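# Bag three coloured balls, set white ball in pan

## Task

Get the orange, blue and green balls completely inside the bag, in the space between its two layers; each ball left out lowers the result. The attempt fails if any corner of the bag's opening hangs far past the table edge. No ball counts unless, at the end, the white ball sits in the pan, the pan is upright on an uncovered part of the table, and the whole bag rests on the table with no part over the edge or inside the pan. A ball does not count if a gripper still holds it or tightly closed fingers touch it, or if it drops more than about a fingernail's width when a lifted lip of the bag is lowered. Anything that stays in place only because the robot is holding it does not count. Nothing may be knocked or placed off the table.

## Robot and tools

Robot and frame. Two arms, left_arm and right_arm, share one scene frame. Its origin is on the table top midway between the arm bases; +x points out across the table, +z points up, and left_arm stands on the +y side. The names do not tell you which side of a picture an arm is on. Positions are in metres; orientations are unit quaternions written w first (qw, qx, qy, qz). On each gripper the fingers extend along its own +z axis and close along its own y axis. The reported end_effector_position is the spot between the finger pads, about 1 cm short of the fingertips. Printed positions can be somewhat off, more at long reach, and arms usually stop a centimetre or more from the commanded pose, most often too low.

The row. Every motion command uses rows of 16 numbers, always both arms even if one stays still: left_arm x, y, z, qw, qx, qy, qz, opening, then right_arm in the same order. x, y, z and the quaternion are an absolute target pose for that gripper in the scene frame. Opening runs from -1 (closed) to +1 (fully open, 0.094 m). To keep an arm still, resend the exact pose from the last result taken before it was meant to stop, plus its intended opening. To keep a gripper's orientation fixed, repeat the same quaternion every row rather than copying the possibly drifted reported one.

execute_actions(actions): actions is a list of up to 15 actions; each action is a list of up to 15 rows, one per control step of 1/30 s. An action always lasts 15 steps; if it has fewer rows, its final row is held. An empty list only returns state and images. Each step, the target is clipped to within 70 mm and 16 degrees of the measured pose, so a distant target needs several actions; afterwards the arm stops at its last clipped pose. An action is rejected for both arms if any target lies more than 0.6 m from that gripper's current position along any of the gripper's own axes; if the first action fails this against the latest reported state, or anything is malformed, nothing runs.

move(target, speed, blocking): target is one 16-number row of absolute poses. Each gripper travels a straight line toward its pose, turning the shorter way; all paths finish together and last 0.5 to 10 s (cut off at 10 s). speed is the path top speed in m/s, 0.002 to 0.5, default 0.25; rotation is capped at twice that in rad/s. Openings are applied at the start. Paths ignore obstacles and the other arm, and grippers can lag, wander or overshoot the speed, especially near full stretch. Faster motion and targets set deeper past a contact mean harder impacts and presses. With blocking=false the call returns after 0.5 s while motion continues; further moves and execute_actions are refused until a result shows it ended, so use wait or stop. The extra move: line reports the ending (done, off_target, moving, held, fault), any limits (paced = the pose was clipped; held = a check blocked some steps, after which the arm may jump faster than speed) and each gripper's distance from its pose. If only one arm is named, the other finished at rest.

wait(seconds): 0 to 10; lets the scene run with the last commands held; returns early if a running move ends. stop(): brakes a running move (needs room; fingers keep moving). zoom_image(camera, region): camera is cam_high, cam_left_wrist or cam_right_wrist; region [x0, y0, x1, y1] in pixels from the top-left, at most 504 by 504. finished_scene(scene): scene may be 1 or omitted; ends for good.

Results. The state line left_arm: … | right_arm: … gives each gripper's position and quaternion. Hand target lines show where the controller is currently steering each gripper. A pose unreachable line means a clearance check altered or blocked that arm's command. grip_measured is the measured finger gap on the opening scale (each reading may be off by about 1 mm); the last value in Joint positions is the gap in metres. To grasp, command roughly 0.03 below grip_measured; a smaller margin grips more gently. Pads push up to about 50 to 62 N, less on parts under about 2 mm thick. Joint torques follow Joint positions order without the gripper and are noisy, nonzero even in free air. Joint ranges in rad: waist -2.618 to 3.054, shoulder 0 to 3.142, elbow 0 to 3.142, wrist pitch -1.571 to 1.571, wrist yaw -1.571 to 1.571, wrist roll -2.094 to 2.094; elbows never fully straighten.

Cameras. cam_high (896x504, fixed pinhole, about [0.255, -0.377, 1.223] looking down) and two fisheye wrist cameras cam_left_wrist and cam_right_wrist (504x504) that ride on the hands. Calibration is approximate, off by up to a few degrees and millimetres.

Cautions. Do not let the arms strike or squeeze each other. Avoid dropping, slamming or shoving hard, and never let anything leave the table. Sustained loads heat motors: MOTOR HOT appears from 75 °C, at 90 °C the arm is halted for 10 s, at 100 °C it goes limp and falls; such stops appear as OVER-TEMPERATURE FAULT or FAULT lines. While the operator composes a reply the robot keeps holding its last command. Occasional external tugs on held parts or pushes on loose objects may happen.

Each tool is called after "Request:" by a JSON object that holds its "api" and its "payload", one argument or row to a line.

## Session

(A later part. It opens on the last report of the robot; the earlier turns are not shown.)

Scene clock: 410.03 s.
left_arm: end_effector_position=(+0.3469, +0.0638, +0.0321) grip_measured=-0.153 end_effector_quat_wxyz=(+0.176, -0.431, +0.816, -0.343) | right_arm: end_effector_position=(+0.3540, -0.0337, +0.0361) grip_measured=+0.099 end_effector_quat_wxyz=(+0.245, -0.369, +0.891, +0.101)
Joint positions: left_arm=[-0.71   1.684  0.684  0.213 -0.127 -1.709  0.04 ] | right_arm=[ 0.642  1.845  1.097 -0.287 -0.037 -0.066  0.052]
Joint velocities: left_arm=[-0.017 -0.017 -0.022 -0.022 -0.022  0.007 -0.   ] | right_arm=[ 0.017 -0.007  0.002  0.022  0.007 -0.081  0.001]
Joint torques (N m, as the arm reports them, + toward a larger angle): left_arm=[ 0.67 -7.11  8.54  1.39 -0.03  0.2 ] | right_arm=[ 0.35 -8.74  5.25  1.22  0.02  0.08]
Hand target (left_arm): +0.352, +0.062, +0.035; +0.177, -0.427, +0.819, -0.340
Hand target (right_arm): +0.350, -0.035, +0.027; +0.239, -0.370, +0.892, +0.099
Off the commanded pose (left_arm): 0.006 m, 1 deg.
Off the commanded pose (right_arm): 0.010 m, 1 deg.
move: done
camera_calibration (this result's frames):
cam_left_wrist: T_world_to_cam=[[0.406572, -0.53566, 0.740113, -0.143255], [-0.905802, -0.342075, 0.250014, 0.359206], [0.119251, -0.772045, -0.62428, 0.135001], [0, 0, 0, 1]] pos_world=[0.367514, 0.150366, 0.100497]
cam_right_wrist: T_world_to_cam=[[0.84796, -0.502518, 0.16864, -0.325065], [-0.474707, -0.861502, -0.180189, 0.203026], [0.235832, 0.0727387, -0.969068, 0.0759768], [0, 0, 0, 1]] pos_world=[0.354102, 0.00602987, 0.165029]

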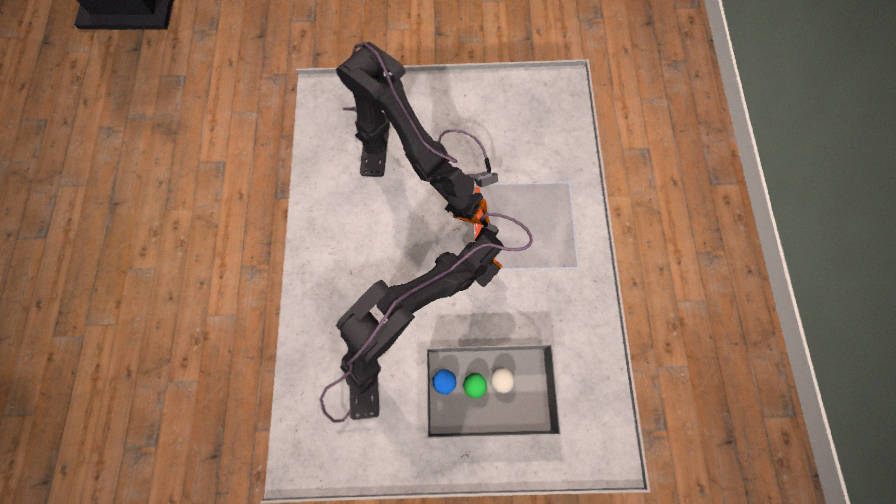

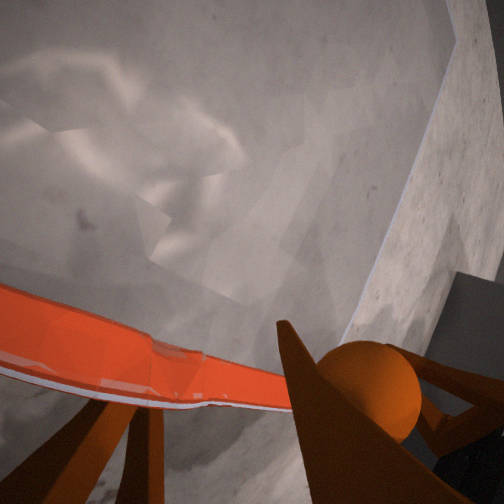

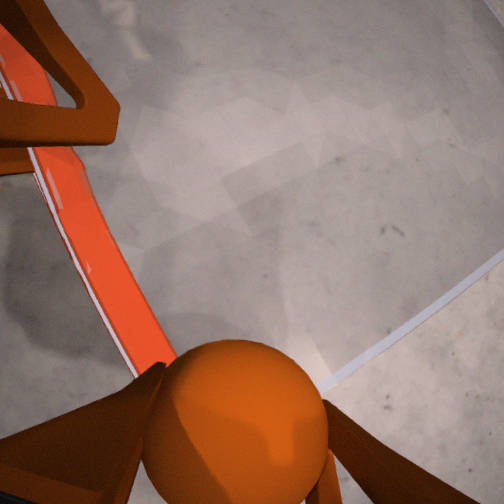

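Better engagement. Close the left gripper.

Request:
{"api": "move", "payload": {
  "target": [0.346,0.066,0.032,0.1767,-0.4266,0.8195,-0.3395,-1, 0.35,-0.035,0.027,0.2391,-0.3696,0.8924,0.0990,0.09],
  "speed": 0.02
}}

Scene clock: 413.50 s.
left_arm: end_effector_position=(+0.3466, +0.0639, +0.0317) grip_measured=-0.979 end_effector_quat_wxyz=(+0.176, -0.430, +0.817, -0.342) | right_arm: end_effector_position=(+0.3540, -0.0337, +0.0361) grip_measured=+0.099 end_effector_quat_wxyz=(+0.245, -0.369, +0.891, +0.101)
Joint positions: left_arm=[-0.71   1.684  0.684  0.211 -0.126 -1.708  0.001] | right_arm=[ 0.642  1.845  1.097 -0.287 -0.037 -0.066  0.052]
Joint velocities: left_arm=[ 0.012 -0.042  0.012 -0.022  0.007 -0.051 -0.   ] | right_arm=[ 0.002  0.017 -0.007 -0.007  0.037 -0.051 -0.001]
Joint torques (N m, as the arm reports them, + toward a larger angle): left_arm=[ 0.37 -8.46  5.59  1.55 -0.03  0.17] | right_arm=[ 0.42 -8.82  5.27  1.2  -0.03  0.06]
Hand target (left_arm): +0.346, +0.066, +0.032; +0.177, -0.427, +0.820, -0.339
Hand target (right_arm): +0.350, -0.035, +0.027; +0.239, -0.370, +0.892, +0.099
Off the commanded pose (left_arm): 0.002 m, 1 deg.
Off the commanded pose (right_arm): 0.010 m, 1 deg.
move: done
camera_calibration (this result's frames):
cam_left_wrist: T_world_to_cam=[[0.406784, -0.537419, 0.738721, -0.142714], [-0.905946, -0.341268, 0.250596, 0.359025], [0.117427, -0.771179, -0.625694, 0.135549], [0, 0, 0, 1]] pos_world=[0.367394, 0.150359, 0.100268]
cam_right_wrist: T_world_to_cam=[[0.84796, -0.502518, 0.16864, -0.325065], [-0.474707, -0.861502, -0.180189, 0.203026], [0.235832, 0.0727387, -0.969068, 0.0759768], [0, 0, 0, 1]] pos_world=[0.354102, 0.00602987, 0.165029]

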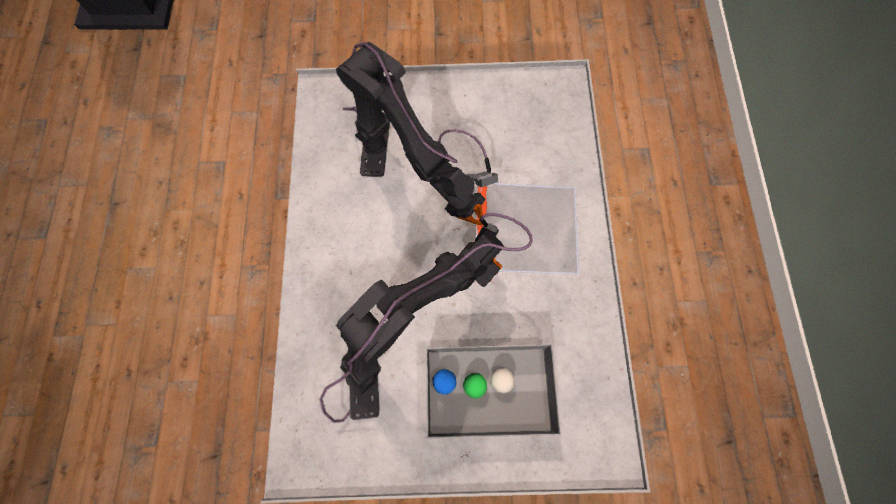

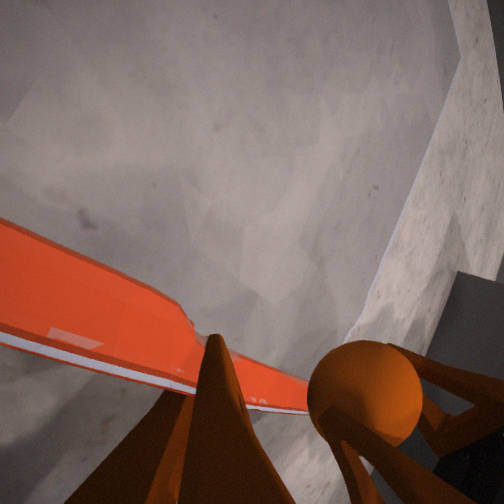

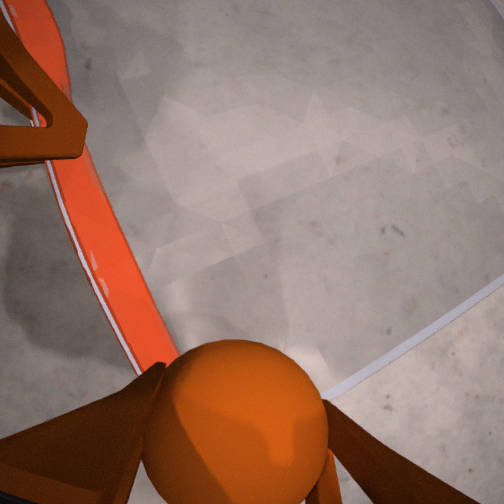

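Request:
{"api": "move", "payload": {
  "target": [0.346,0.066,0.032,0.1767,-0.4266,0.8195,-0.3395,-1, 0.33,-0.07,0.075,0.2391,-0.3696,0.8924,0.0990,0.09],
  "speed": 0.15
}}

Request:
{"api": "move", "payload": {
  "target": [0.338,0.066,0.09,0.2132,-0.4096,0.7867,-0.4095,-1, 0.23,-0.07,0.07,0.547,-0.2463,0.7813,0.1725,0.09],
  "speed": 0.15
}}

Scene clock: 422.43 s.
left_arm: end_effector_position=(+0.3466, +0.0639, +0.0317) grip_measured=-0.979 end_effector_quat_wxyz=(+0.176, -0.430, +0.817, -0.342) | right_arm: end_effector_position=(+0.3351, -0.0639, +0.0765) grip_measured=+0.099 end_effector_quat_wxyz=(+0.247, -0.368, +0.891, +0.099)
Joint positions: left_arm=[-0.71   1.684  0.684  0.211 -0.126 -1.708  0.001] | right_arm=[ 0.611  1.656  1.044 -0.422 -0.048 -0.091  0.052]
Joint velocities: left_arm=[-0.012  0.022 -0.012 -0.066 -0.066  0.066  0.   ] | right_arm=[ 0.002 -0.012  0.002 -0.007  0.007 -0.051  0.   ]
Joint torques (N m, as the arm reports them, + toward a larger angle): left_arm=[ 0.38 -8.45  5.59  1.54 -0.04  0.16] | right_arm=[-0.7  -9.41  6.13  0.88 -0.07 -0.12]
Hand target (left_arm): +0.346, +0.066, +0.032; +0.177, -0.427, +0.819, -0.340
Hand target (right_arm): +0.330, -0.070, +0.075; +0.239, -0.370, +0.892, +0.099
Off the commanded pose (left_arm): 0.002 m, 1 deg.
Off the commanded pose (right_arm): 0.008 m, 1 deg.
move: done
camera_calibration (this result's frames):
cam_left_wrist: T_world_to_cam=[[0.406784, -0.537419, 0.738721, -0.142714], [-0.905946, -0.341268, 0.250596, 0.359025], [0.117427, -0.771179, -0.625694, 0.135549], [0, 0, 0, 1]] pos_world=[0.367394, 0.150359, 0.100268]
cam_right_wrist: T_world_to_cam=[[0.845244, -0.505596, 0.173021, -0.330654], [-0.477154, -0.859848, -0.181619, 0.17634], [0.240597, 0.0709546, -0.968028, 0.119981], [0, 0, 0, 1]] pos_world=[0.334758, -0.0240652, 0.205382]

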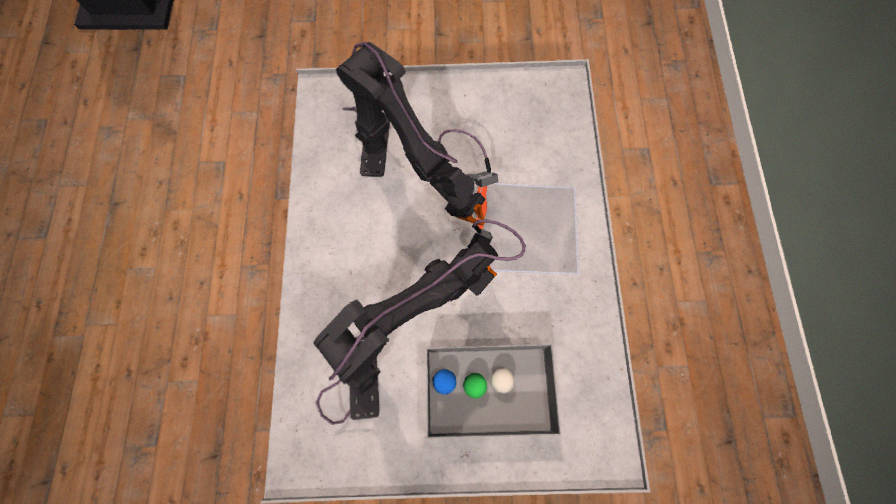

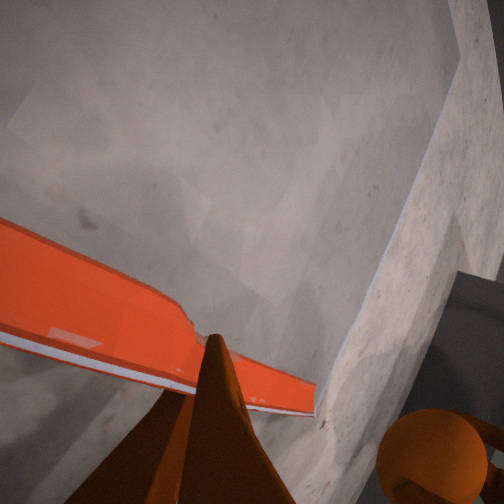

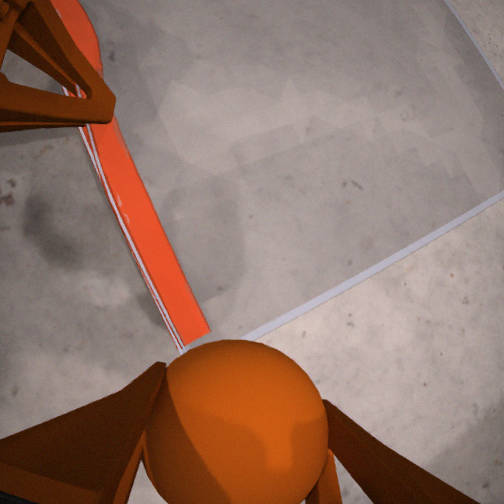

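Scene clock: 425.57 s.
left_arm: end_effector_position=(+0.3397, +0.0645, +0.0871) grip_measured=-0.979 end_effector_quat_wxyz=(+0.202, -0.417, +0.788, -0.405) | right_arm: end_effector_position=(+0.2326, -0.0681, +0.0736) grip_measured=+0.099 end_effector_quat_wxyz=(+0.547, -0.243, +0.781, +0.175)
Joint positions: left_arm=[-0.734  1.489  0.624  0.226 -0.153 -1.708  0.001] | right_arm=[1.093 1.436 0.147 0.888 0.515 0.213 0.052]
Joint velocities: left_arm=[ 0.002 -0.012  0.002 -0.022  0.095 -0.022  0.001] | right_arm=[-0.012  0.002 -0.002  0.022 -0.051 -0.022  0.001]
Joint torques (N m, as the arm reports them, + toward a larger angle): left_arm=[-0.62 -8.25  4.95  1.99 -0.21  0.19] | right_arm=[ 0.81 -2.89  4.07  1.75  0.17  0.08]
Hand target (left_arm): +0.338, +0.066, +0.091; +0.213, -0.409, +0.787, -0.409
Hand target (right_arm): +0.230, -0.070, +0.071; +0.547, -0.242, +0.782, +0.175
Off the commanded pose (left_arm): 0.004 m, 2 deg.
Off the commanded pose (right_arm): 0.005 m, 0 deg.
move: done
camera_calibration (this result's frames):
cam_left_wrist: T_world_to_cam=[[0.31348, -0.463619, 0.828727, -0.161405], [-0.931704, -0.318776, 0.174098, 0.353066], [0.183464, -0.826704, -0.531885, 0.144427], [0, 0, 0, 1]] pos_world=[0.353053, 0.157117, 0.149112]
cam_right_wrist: T_world_to_cam=[[0.614277, -0.738841, 0.277086, -0.215523], [-0.352144, -0.570915, -0.741654, 0.155146], [0.706157, 0.358007, -0.610879, 0.0270496], [0, 0, 0, 1]] pos_world=[0.167924, -0.0803466, 0.191307]

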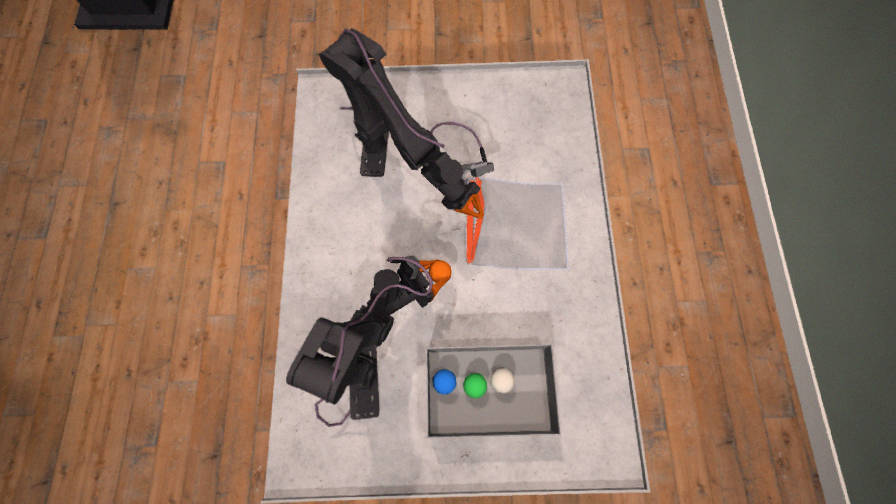

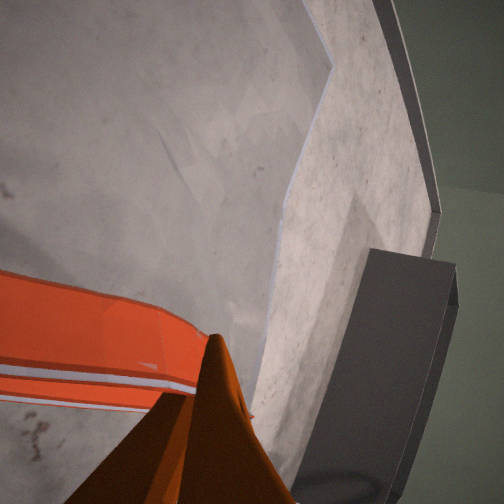

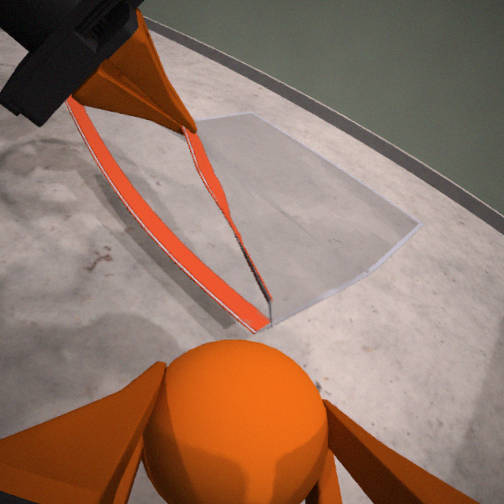

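Request:
{"api": "move", "payload": {
  "target": [0.345,0.075,0.095,0.2308,-0.5461,0.699,-0.3998,-1, 0.24,-0.055,0.065,0.547,-0.2463,0.7813,0.1725,0.09],
  "speed": 0.1
}}

Scene clock: 446.97 s.
left_arm: end_effector_position=(+0.3400, +0.0800, +0.0862) grip_measured=-0.979 end_effector_quat_wxyz=(+0.224, -0.543, +0.704, -0.399) | right_arm: end_effector_position=(+0.2342, -0.0628, +0.0564) grip_measured=+0.099 end_effector_quat_wxyz=(+0.537, -0.253, +0.788, +0.165)
Joint positions: left_arm=[-0.811  1.489  0.624  0.184 -0.392 -2.015  0.001] | right_arm=[1.093 1.558 0.165 0.956 0.51  0.212 0.052]
Joint velocities: left_arm=[-0.012  0.007 -0.012 -0.037  0.007 -0.051 -0.   ] | right_arm=[-0.017  0.002 -0.002 -0.022  0.007 -0.051 -0.   ]
Joint torques (N m, as the arm reports them, + toward a larger angle): left_arm=[-0.62 -5.58 10.11  1.45 -0.32 -0.01] | right_arm=[-0.42 -3.44  6.93  1.79  0.1  -0.12]
Hand target (left_arm): +0.345, +0.075, +0.095; +0.230, -0.546, +0.699, -0.401
Hand target (right_arm): +0.240, -0.055, +0.065; +0.547, -0.246, +0.781, +0.172
Off the commanded pose (left_arm): 0.011 m, 1 deg.
Off the commanded pose (right_arm): 0.013 m, 2 deg.
move: off_target (left_arm, right_arm)
camera_calibration (this result's frames):
cam_left_wrist: T_world_to_cam=[[0.455247, -0.274492, 0.846997, -0.218509], [-0.795107, -0.553446, 0.247997, 0.324393], [0.400694, -0.786353, -0.470205, 0.0742488], [0, 0, 0, 1]] pos_world=[0.327652, 0.177941, 0.13954]
cam_right_wrist: T_world_to_cam=[[0.62185, -0.726428, 0.292583, -0.209671], [-0.360765, -0.597324, -0.716277, 0.144854], [0.695091, 0.339863, -0.633516, 0.0162158], [0, 0, 0, 1]] pos_world=[0.171371, -0.0712977, 0.175374]

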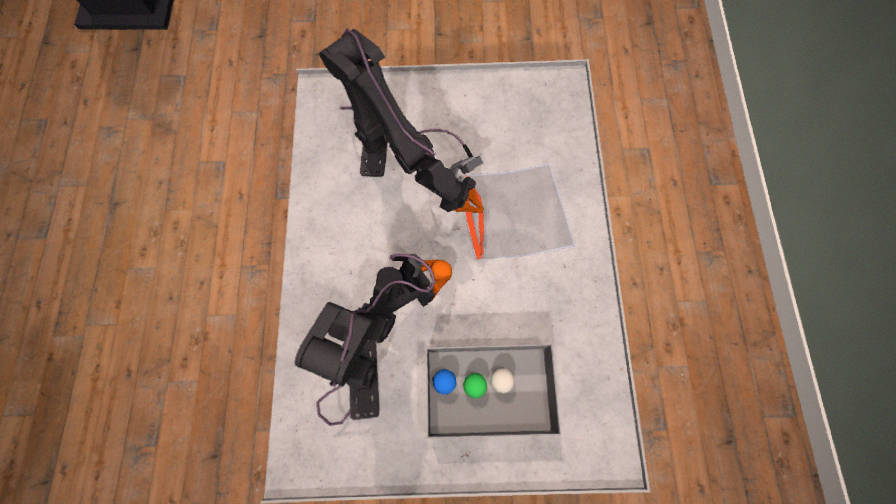

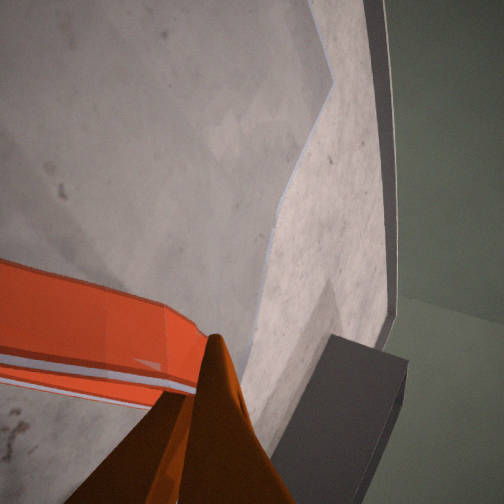

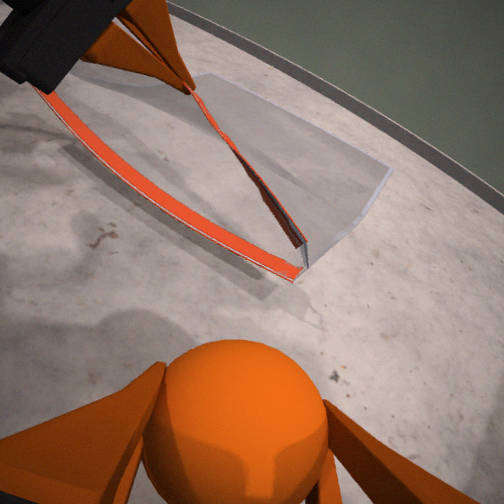

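Request:
{"api": "move", "payload": {
  "target": [0.345,0.075,0.078,0.2308,-0.5461,0.699,-0.3998,-1, 0.285,0.01,0.066,0.547,-0.2463,0.7813,0.1725,0.09],
  "speed": 0.1
}}

Scene clock: 466.43 s.
left_arm: end_effector_position=(+0.3430, +0.0768, +0.0753) grip_measured=-0.979 end_effector_quat_wxyz=(+0.225, -0.545, +0.705, -0.395) | right_arm: end_effector_position=(+0.2789, +0.0073, +0.0653) grip_measured=+0.099 end_effector_quat_wxyz=(+0.547, -0.245, +0.781, +0.177)
Joint positions: left_arm=[-0.811  1.54   0.624  0.228 -0.394 -2.018  0.001] | right_arm=[1.043 1.8   0.473 0.939 0.462 0.189 0.052]
Joint velocities: left_arm=[ 0.007  0.012 -0.007 -0.022 -0.007  0.051 -0.   ] | right_arm=[ 0.007  0.007 -0.002 -0.081  0.007 -0.022 -0.001]
Joint torques (N m, as the arm reports them, + toward a larger angle): left_arm=[-0.53 -6.08  6.7   1.88 -0.31 -0.02] | right_arm=[-0.78 -6.52  7.22  1.5   0.01 -0.08]
Hand target (left_arm): +0.345, +0.075, +0.078; +0.230, -0.546, +0.699, -0.400
Hand target (right_arm): +0.284, +0.010, +0.066; +0.547, -0.246, +0.781, +0.173
Off the commanded pose (left_arm): 0.004 m, 1 deg.
Off the commanded pose (right_arm): 0.007 m, 1 deg.
move: done
camera_calibration (this result's frames):
cam_left_wrist: T_world_to_cam=[[0.460264, -0.277317, 0.843358, -0.212767], [-0.792191, -0.557096, 0.249153, 0.326895], [0.400737, -0.782776, -0.476099, 0.0655728], [0, 0, 0, 1]] pos_world=[0.330614, 0.174437, 0.129211]
cam_right_wrist: T_world_to_cam=[[0.618805, -0.735277, 0.276494, -0.187182], [-0.348614, -0.572462, -0.742129, 0.207341], [0.703952, 0.362843, -0.61057, -0.0371204], [0, 0, 0, 1]] pos_world=[0.214242, -0.00546667, 0.182964]

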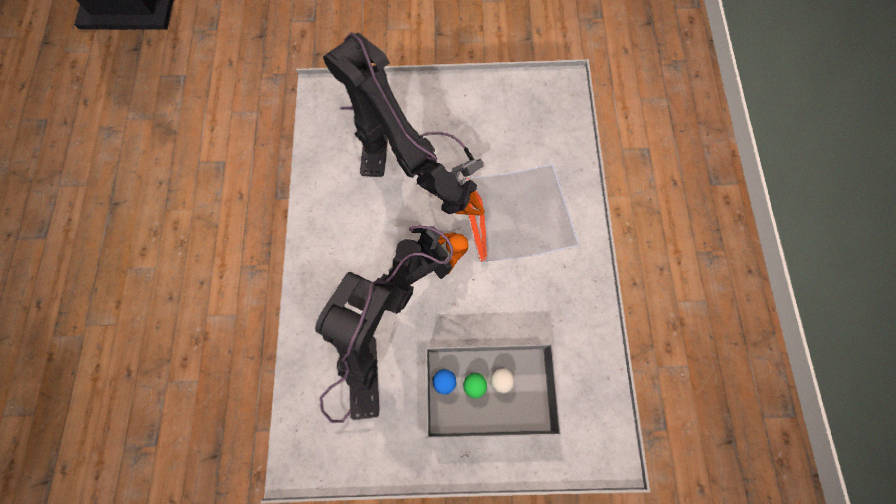

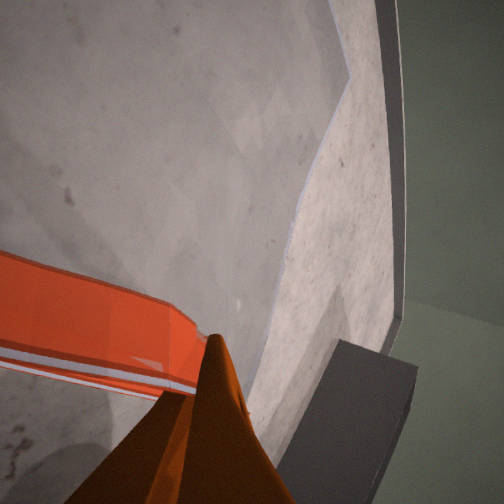

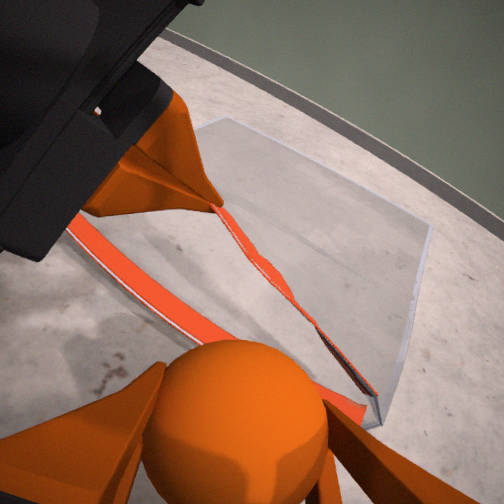

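Request:
{"api": "move", "payload": {
  "target": [0.345,0.075,0.078,0.2308,-0.5461,0.699,-0.3998,-1, 0.322,0.028,0.052,0.547,-0.2463,0.7813,0.1725,0.09],
  "speed": 0.06
}}

Scene clock: 477.97 s.
left_arm: end_effector_position=(+0.3432, +0.0766, +0.0757) grip_measured=-0.979 end_effector_quat_wxyz=(+0.225, -0.545, +0.704, -0.396) | right_arm: end_effector_position=(+0.3142, +0.0215, +0.0426) grip_measured=+0.099 end_effector_quat_wxyz=(+0.535, -0.252, +0.790, +0.165)
Joint positions: left_arm=[-0.811  1.54   0.624  0.229 -0.394 -2.018  0.001] | right_arm=[0.958 1.953 0.601 0.936 0.386 0.155 0.052]
Joint velocities: left_arm=[ 0.017 -0.017  0.007  0.022 -0.051 -0.051  0.001] | right_arm=[-0.002 -0.007  0.002 -0.066  0.037 -0.037  0.   ]
Joint torques (N m, as the arm reports them, + toward a larger angle): left_arm=[-0.55 -6.11  6.71  1.87 -0.31 -0.02] | right_arm=[-0.61 -7.96  7.34  1.79  0.01 -0.13]
Hand target (left_arm): +0.345, +0.075, +0.078; +0.231, -0.546, +0.699, -0.400
Hand target (right_arm): +0.322, +0.028, +0.052; +0.547, -0.246, +0.782, +0.172
Off the commanded pose (left_arm): 0.003 m, 1 deg.
Off the commanded pose (right_arm): 0.014 m, 2 deg.
move: off_target (right_arm)
camera_calibration (this result's frames):
cam_left_wrist: T_world_to_cam=[[0.459174, -0.276059, 0.844364, -0.213016], [-0.792372, -0.556999, 0.248793, 0.326964], [0.401628, -0.78329, -0.474501, 0.0651417], [0, 0, 0, 1]] pos_world=[0.330726, 0.174339, 0.129426]
cam_right_wrist: T_world_to_cam=[[0.622094, -0.727473, 0.289452, -0.194083], [-0.365562, -0.596808, -0.714272, 0.215566], [0.69236, 0.338531, -0.637208, -0.0757365], [0, 0, 0, 1]] pos_world=[0.251978, 0.0131003, 0.161891]

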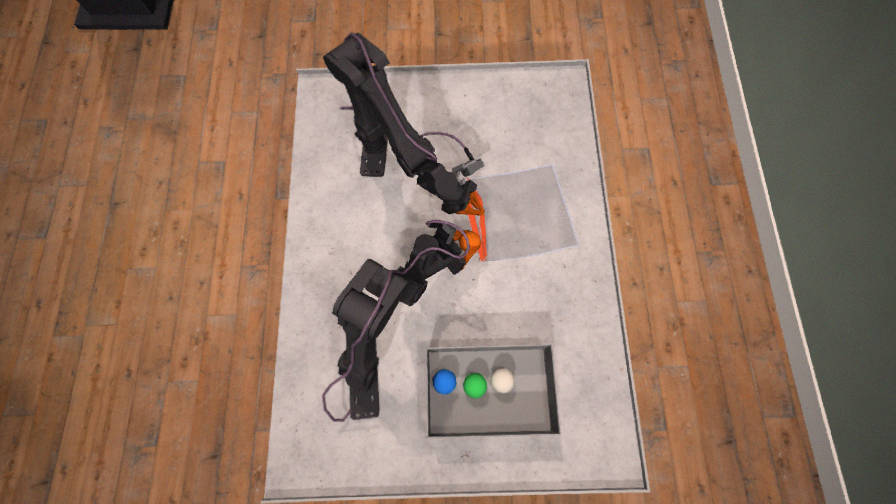

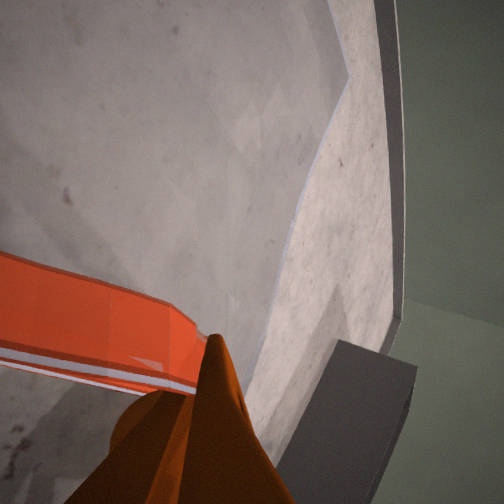

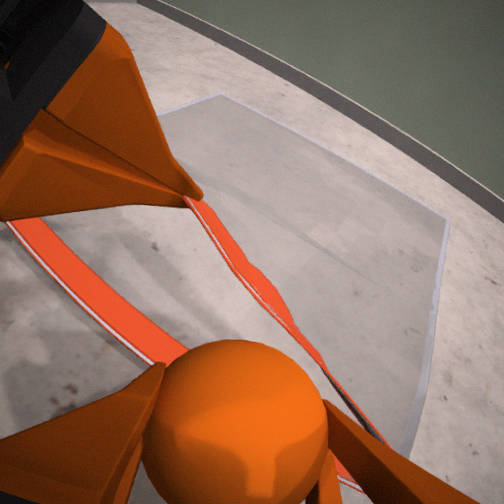

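Request:
{"api": "move", "payload": {
  "target": [0.348,0.078,0.10,0.2028,-0.543,0.7475,-0.3245,-1, 0.338,0.052,0.046,0.547,-0.2463,0.7813,0.1725,0.09],
  "speed": 0.04
}}

Scene clock: 486.90 s.
left_arm: end_effector_position=(+0.3435, +0.0796, +0.0838) grip_measured=-0.979 end_effector_quat_wxyz=(+0.200, -0.548, +0.749, -0.314) | right_arm: end_effector_position=(+0.3302, +0.0495, +0.0434) grip_measured=+0.099 end_effector_quat_wxyz=(+0.544, -0.248, +0.782, +0.175)
Joint positions: left_arm=[-0.777  1.54   0.821 -0.148 -0.327 -1.997  0.001] | right_arm=[0.958 2.043 0.724 0.936 0.381 0.153 0.052]
Joint velocities: left_arm=[ 0.007 -0.012  0.002 -0.037  0.022 -0.007 -0.001] | right_arm=[ 0.017 -0.007 -0.012  0.081  0.007 -0.037  0.   ]
Joint torques (N m, as the arm reports them, + toward a larger angle): left_arm=[ 0.69 -9.27  9.5   1.18 -0.13  0.19] | right_arm=[-0.83 -9.    7.36  1.51  0.06 -0.08]
Hand target (left_arm): +0.348, +0.078, +0.100; +0.204, -0.543, +0.747, -0.325
Hand target (right_arm): +0.338, +0.052, +0.046; +0.547, -0.246, +0.781, +0.173
Off the commanded pose (left_arm): 0.017 m, 1 deg.
Off the commanded pose (right_arm): 0.009 m, 0 deg.
move: off_target (left_arm)
camera_calibration (this result's frames):
cam_left_wrist: T_world_to_cam=[[0.565473, -0.386552, 0.728573, -0.237221], [-0.768045, -0.568734, 0.294361, 0.315595], [0.300578, -0.72603, -0.618492, 0.113434], [0, 0, 0, 1]] pos_world=[0.342437, 0.170148, 0.150092]
cam_right_wrist: T_world_to_cam=[[0.621615, -0.731764, 0.279494, -0.183076], [-0.350611, -0.578987, -0.736102, 0.233805], [0.700476, 0.359579, -0.616472, -0.100356], [0, 0, 0, 1]] pos_world=[0.266075, 0.0374877, 0.161406]

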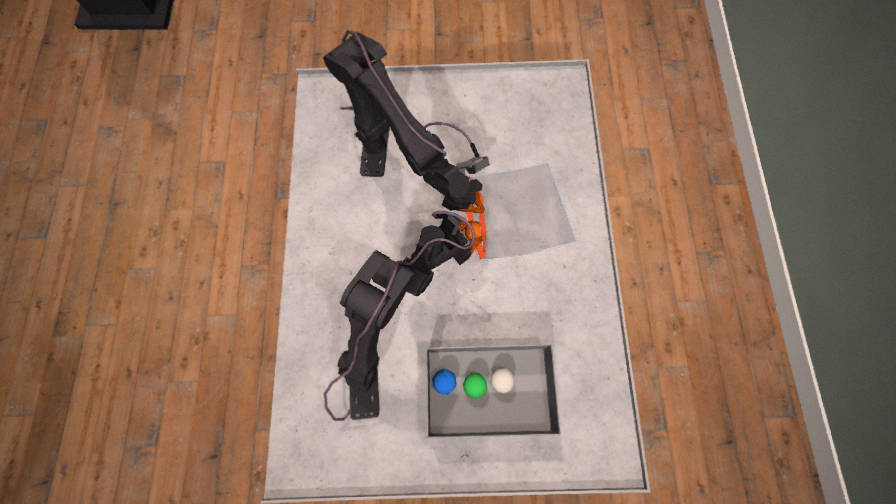

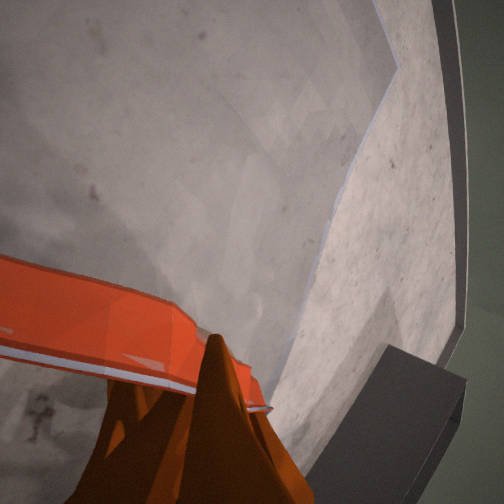

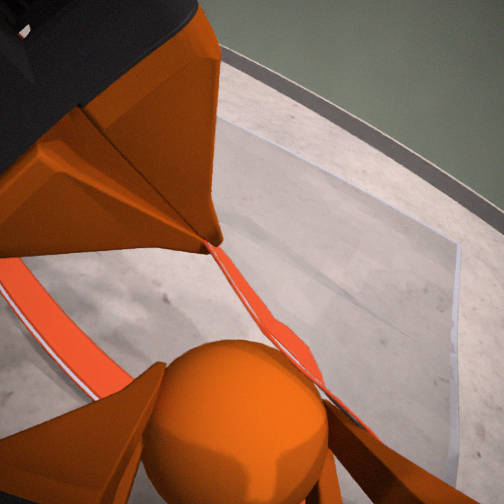

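Request:
{"api": "zoom_image", "payload": {
  "camera": "cam_right_wrist",
  "region": [240, 300, 504, 504]
}}

Request:
{"api": "zoom_image", "payload": {
  "camera": "cam_high",
  "region": [410, 150, 590, 290]
}}

Region (240, 300, 504, 504) of cam_right_wrist's 504x504 image, scaled by 1.909, with more detail than that image has; it fills the top 389 rows of this view, and the rest is white.

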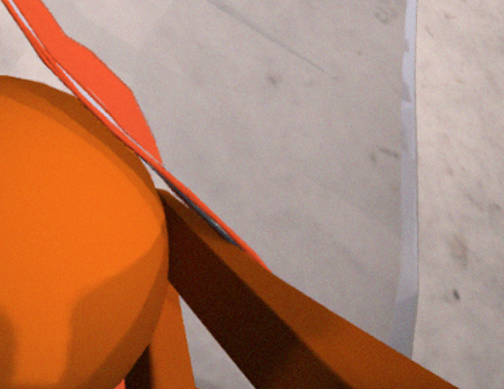

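Region (410, 150, 590, 290) of cam_high's 896x504 image, scaled by 2.800, with more detail than that image has.

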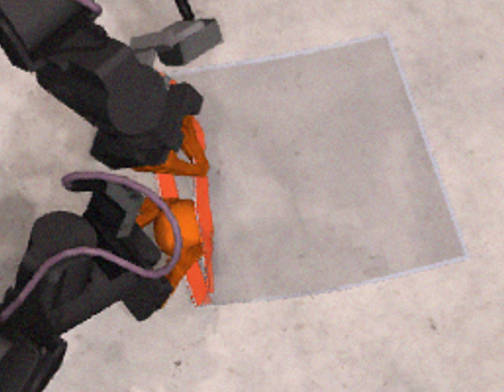

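Request:
{"api": "move", "payload": {
  "target": [0.348,0.080,0.112,0.2028,-0.543,0.7475,-0.3245,-1, 0.345,0.052,0.038,0.547,-0.2463,0.7813,0.1725,0.09],
  "speed": 0.04
}}

Scene clock: 499.47 s.
left_arm: end_effector_position=(+0.3444, +0.0808, +0.0983) grip_measured=-0.979 end_effector_quat_wxyz=(+0.200, -0.547, +0.748, -0.318) | right_arm: end_effector_position=(+0.3381, +0.0507, +0.0389) grip_measured=+0.099 end_effector_quat_wxyz=(+0.546, -0.246, +0.781, +0.176)
Joint positions: left_arm=[-0.771  1.508  0.849 -0.199 -0.322 -1.993  0.001] | right_arm=[0.939 2.076 0.743 0.958 0.365 0.146 0.052]
Joint velocities: left_arm=[-0.007 -0.007 -0.017 -0.051  0.066 -0.007 -0.   ] | right_arm=[ 0.012  0.002 -0.012  0.037 -0.051 -0.051 -0.   ]
Joint torques (N m, as the arm reports them, + toward a larger angle): left_arm=[ 0.64 -8.75  9.55  1.23 -0.11  0.2 ] | right_arm=[-0.98 -8.61  6.9   1.63  0.06 -0.06]
Hand target (left_arm): +0.348, +0.080, +0.112; +0.203, -0.543, +0.747, -0.325
Hand target (right_arm): +0.345, +0.052, +0.038; +0.547, -0.246, +0.781, +0.172
Off the commanded pose (left_arm): 0.014 m, 1 deg.
Off the commanded pose (right_arm): 0.007 m, 0 deg.
move: off_target (left_arm)
camera_calibration (this result's frames):
cam_left_wrist: T_world_to_cam=[[0.561921, -0.38231, 0.733542, -0.247434], [-0.769703, -0.566477, 0.294384, 0.31307], [0.302989, -0.73003, -0.61258, 0.121954], [0, 0, 0, 1]] pos_world=[0.343058, 0.17178, 0.164047]
cam_right_wrist: T_world_to_cam=[[0.620281, -0.733687, 0.277407, -0.18523], [-0.349184, -0.574974, -0.739916, 0.233463], [0.702369, 0.36209, -0.612837, -0.109988], [0, 0, 0, 1]] pos_world=[0.273669, 0.0381598, 0.156723]

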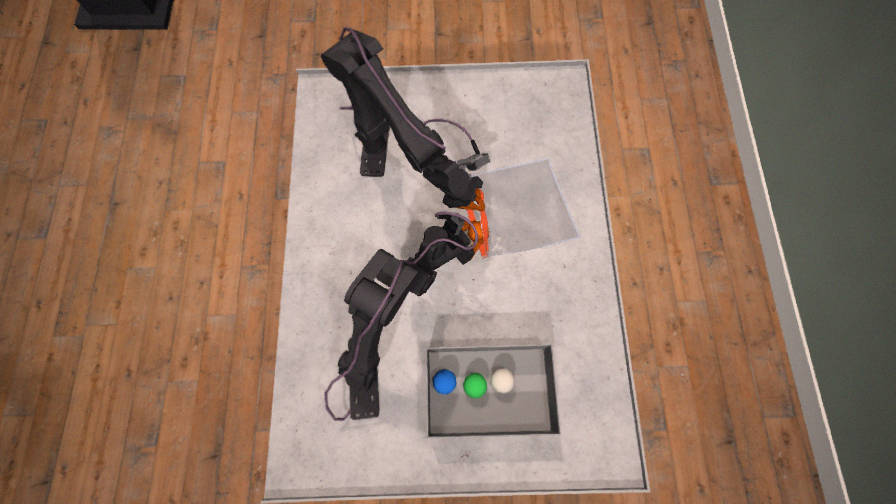

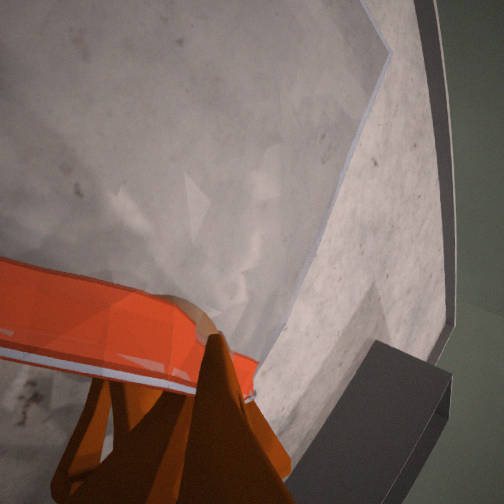

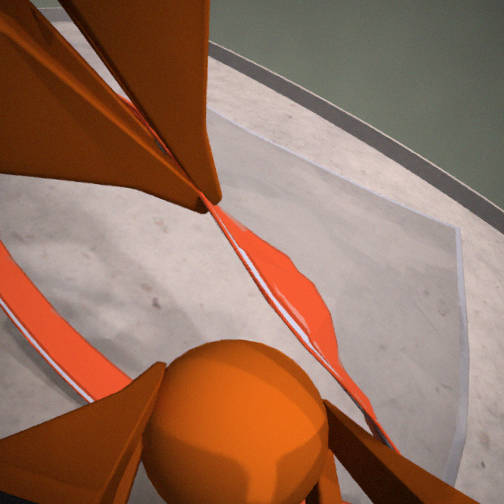

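Mouth is wide now. Advance.

Request:
{"api": "move", "payload": {
  "target": [0.348,0.080,0.112,0.2028,-0.543,0.7475,-0.3245,-1, 0.375,0.062,0.040,0.547,-0.2463,0.7813,0.1725,0.09],
  "speed": 0.04
}}

Scene clock: 503.20 s.
left_arm: end_effector_position=(+0.3439, +0.0812, +0.0977) grip_measured=-0.979 end_effector_quat_wxyz=(+0.200, -0.547, +0.749, -0.316) | right_arm: end_effector_position=(+0.3686, +0.0602, +0.0403) grip_measured=+0.099 end_effector_quat_wxyz=(+0.549, -0.244, +0.780, +0.176)
Joint positions: left_arm=[-0.771  1.508  0.849 -0.203 -0.322 -1.992  0.001] | right_arm=[0.883 2.13  0.852 0.917 0.317 0.125 0.052]
Joint velocities: left_arm=[ 0.012 -0.012 -0.002 -0.022 -0.022 -0.007 -0.002] | right_arm=[-0.022 -0.002 -0.007  0.066 -0.066 -0.007 -0.   ]
Joint torques (N m, as the arm reports them, + toward a larger angle): left_arm=[ 0.61 -8.69  9.57  1.22 -0.11  0.21] | right_arm=[ -0.72 -10.02   7.66   1.46  -0.02  -0.12]
Hand target (left_arm): +0.348, +0.080, +0.112; +0.203, -0.543, +0.747, -0.325
Hand target (right_arm): +0.375, +0.062, +0.040; +0.547, -0.246, +0.781, +0.173
Off the commanded pose (left_arm): 0.015 m, 1 deg.
Off the commanded pose (right_arm): 0.007 m, 1 deg.
move: off_target (left_arm)
camera_calibration (this result's frames):
cam_left_wrist: T_world_to_cam=[[0.563652, -0.384743, 0.730937, -0.24667], [-0.769222, -0.566935, 0.294757, 0.312968], [0.300988, -0.728394, -0.615507, 0.122912], [0, 0, 0, 1]] pos_world=[0.342783, 0.172056, 0.163704]
cam_right_wrist: T_world_to_cam=[[0.615764, -0.737584, 0.277138, -0.195689], [-0.348193, -0.570245, -0.744031, 0.250144], [0.706822, 0.36165, -0.607957, -0.135862], [0, 0, 0, 1]] pos_world=[0.303626, 0.0474412, 0.15775]

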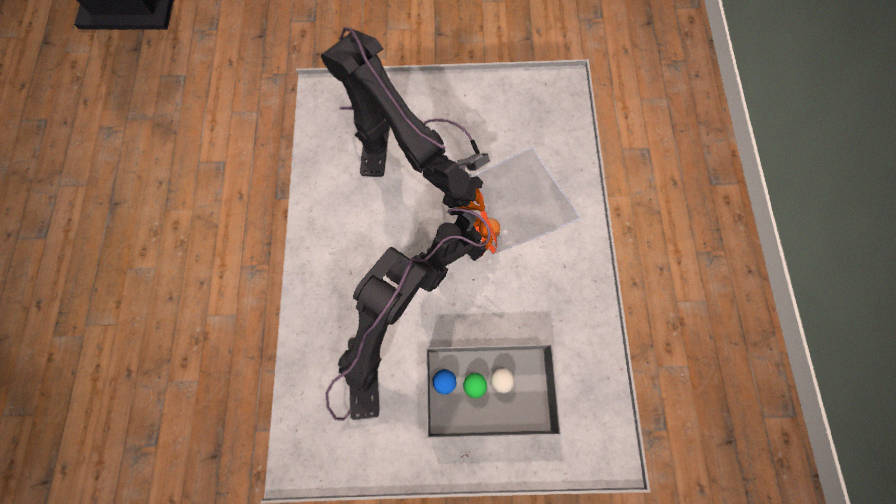

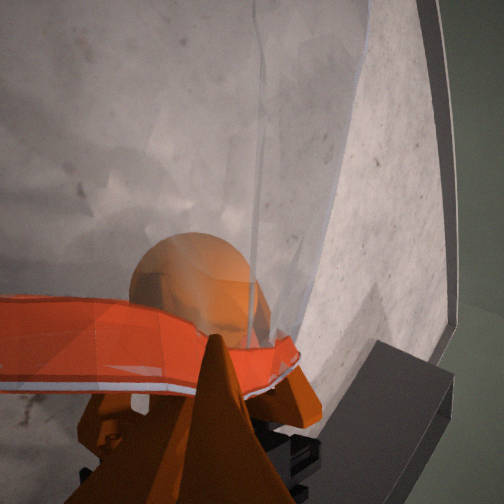

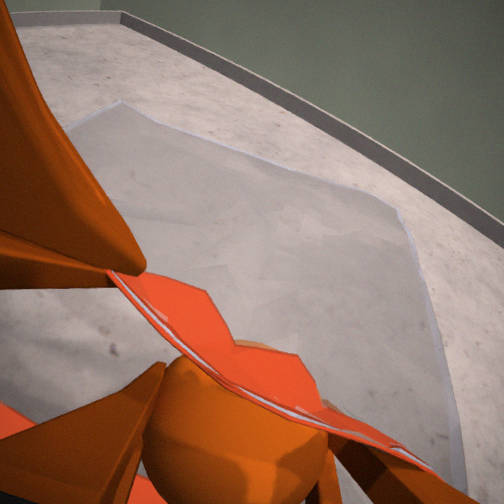

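Request:
{"api": "execute_actions", "payload": {
  "actions": [
    [[0.348,0.080,0.112,0.2028,-0.543,0.7475,-0.3245,-1, 0.375,0.062,0.036,0.547,-0.2463,0.7813,0.1725,0.09]],
    [[0.348,0.080,0.112,0.2028,-0.543,0.7475,-0.3245,-1, 0.375,0.062,0.036,0.547,-0.2463,0.7813,0.1725,0.2],[0.348,0.080,0.112,0.2028,-0.543,0.7475,-0.3245,-1, 0.375,0.062,0.036,0.547,-0.2463,0.7813,0.1725,0.2],[0.348,0.080,0.112,0.2028,-0.543,0.7475,-0.3245,-1, 0.375,0.062,0.036,0.547,-0.2463,0.7813,0.1725,0.2],[0.348,0.080,0.112,0.2028,-0.543,0.7475,-0.3245,-1, 0.375,0.062,0.036,0.547,-0.2463,0.7813,0.1725,0.27],[0.348,0.080,0.112,0.2028,-0.543,0.7475,-0.3245,-1, 0.375,0.062,0.036,0.547,-0.2463,0.7813,0.1725,0.27],[0.348,0.080,0.112,0.2028,-0.543,0.7475,-0.3245,-1, 0.375,0.062,0.036,0.547,-0.2463,0.7813,0.1725,0.27],[0.348,0.080,0.112,0.2028,-0.543,0.7475,-0.3245,-1, 0.375,0.062,0.036,0.547,-0.2463,0.7813,0.1725,0.36]]
  ]
}}

Scene clock: 514.60 s.
left_arm: end_effector_position=(+0.3438, +0.0814, +0.0976) grip_measured=-0.979 end_effector_quat_wxyz=(+0.200, -0.547, +0.749, -0.316) | right_arm: end_effector_position=(+0.3678, +0.0599, +0.0330) grip_measured=+0.358 end_effector_quat_wxyz=(+0.544, -0.247, +0.782, +0.174)
Joint positions: left_arm=[-0.771  1.508  0.849 -0.203 -0.322 -1.992  0.001] | right_arm=[0.883 2.148 0.852 0.923 0.313 0.124 0.064]
Joint velocities: left_arm=[-0.002  0.012 -0.002  0.037 -0.066  0.022  0.   ] | right_arm=[-0.017 -0.007 -0.002 -0.066 -0.022 -0.007  0.001]
Joint torques (N m, as the arm reports them, + toward a larger angle): left_arm=[ 0.58 -8.73  9.55  1.21 -0.12  0.2 ] | right_arm=[ -0.75 -10.5    7.4    1.51   0.03  -0.06]
Hand target (left_arm): +0.348, +0.080, +0.112; +0.203, -0.543, +0.747, -0.325
Hand target (right_arm): +0.375, +0.062, +0.036; +0.547, -0.246, +0.781, +0.172
Off the commanded pose (left_arm): 0.015 m, 1 deg.
Off the commanded pose (right_arm): 0.008 m, 0 deg.
camera_calibration (this result's frames):
cam_left_wrist: T_world_to_cam=[[0.564019, -0.385162, 0.730433, -0.246535], [-0.769074, -0.567104, 0.294819, 0.312948], [0.300678, -0.728041, -0.616076, 0.123076], [0, 0, 0, 1]] pos_world=[0.342724, 0.172122, 0.163638]
cam_right_wrist: T_world_to_cam=[[0.620112, -0.732757, 0.280229, -0.19535], [-0.351226, -0.578712, -0.736025, 0.245568], [0.7015, 0.357994, -0.616229, -0.137146], [0, 0, 0, 1]] pos_world=[0.303597, 0.0480667, 0.150974]

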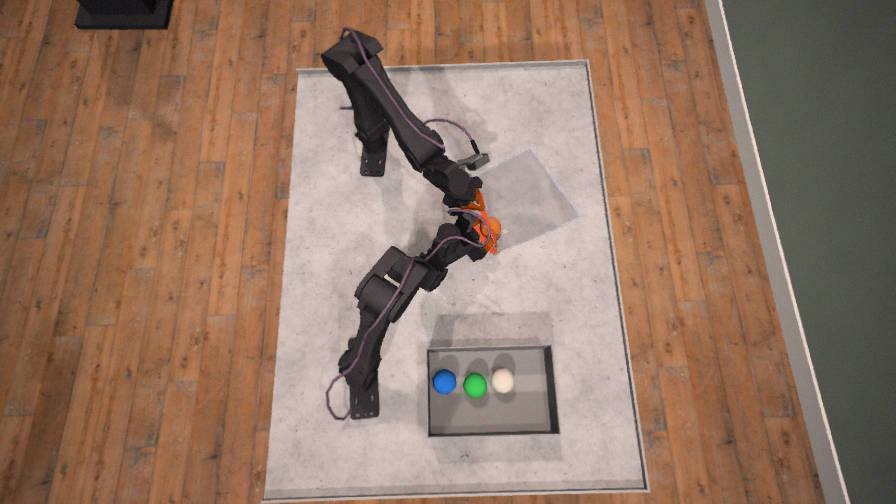

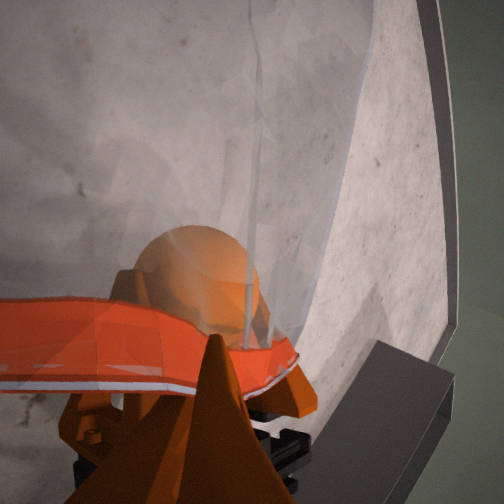

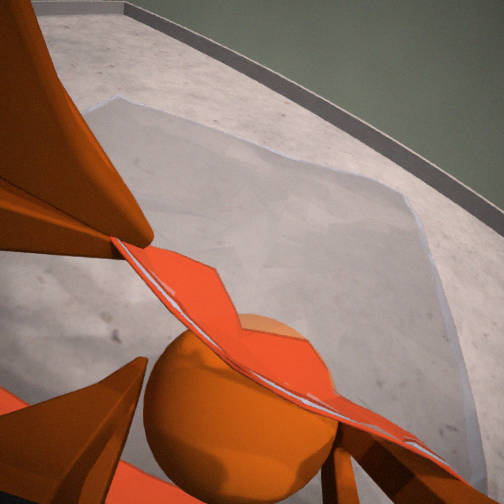

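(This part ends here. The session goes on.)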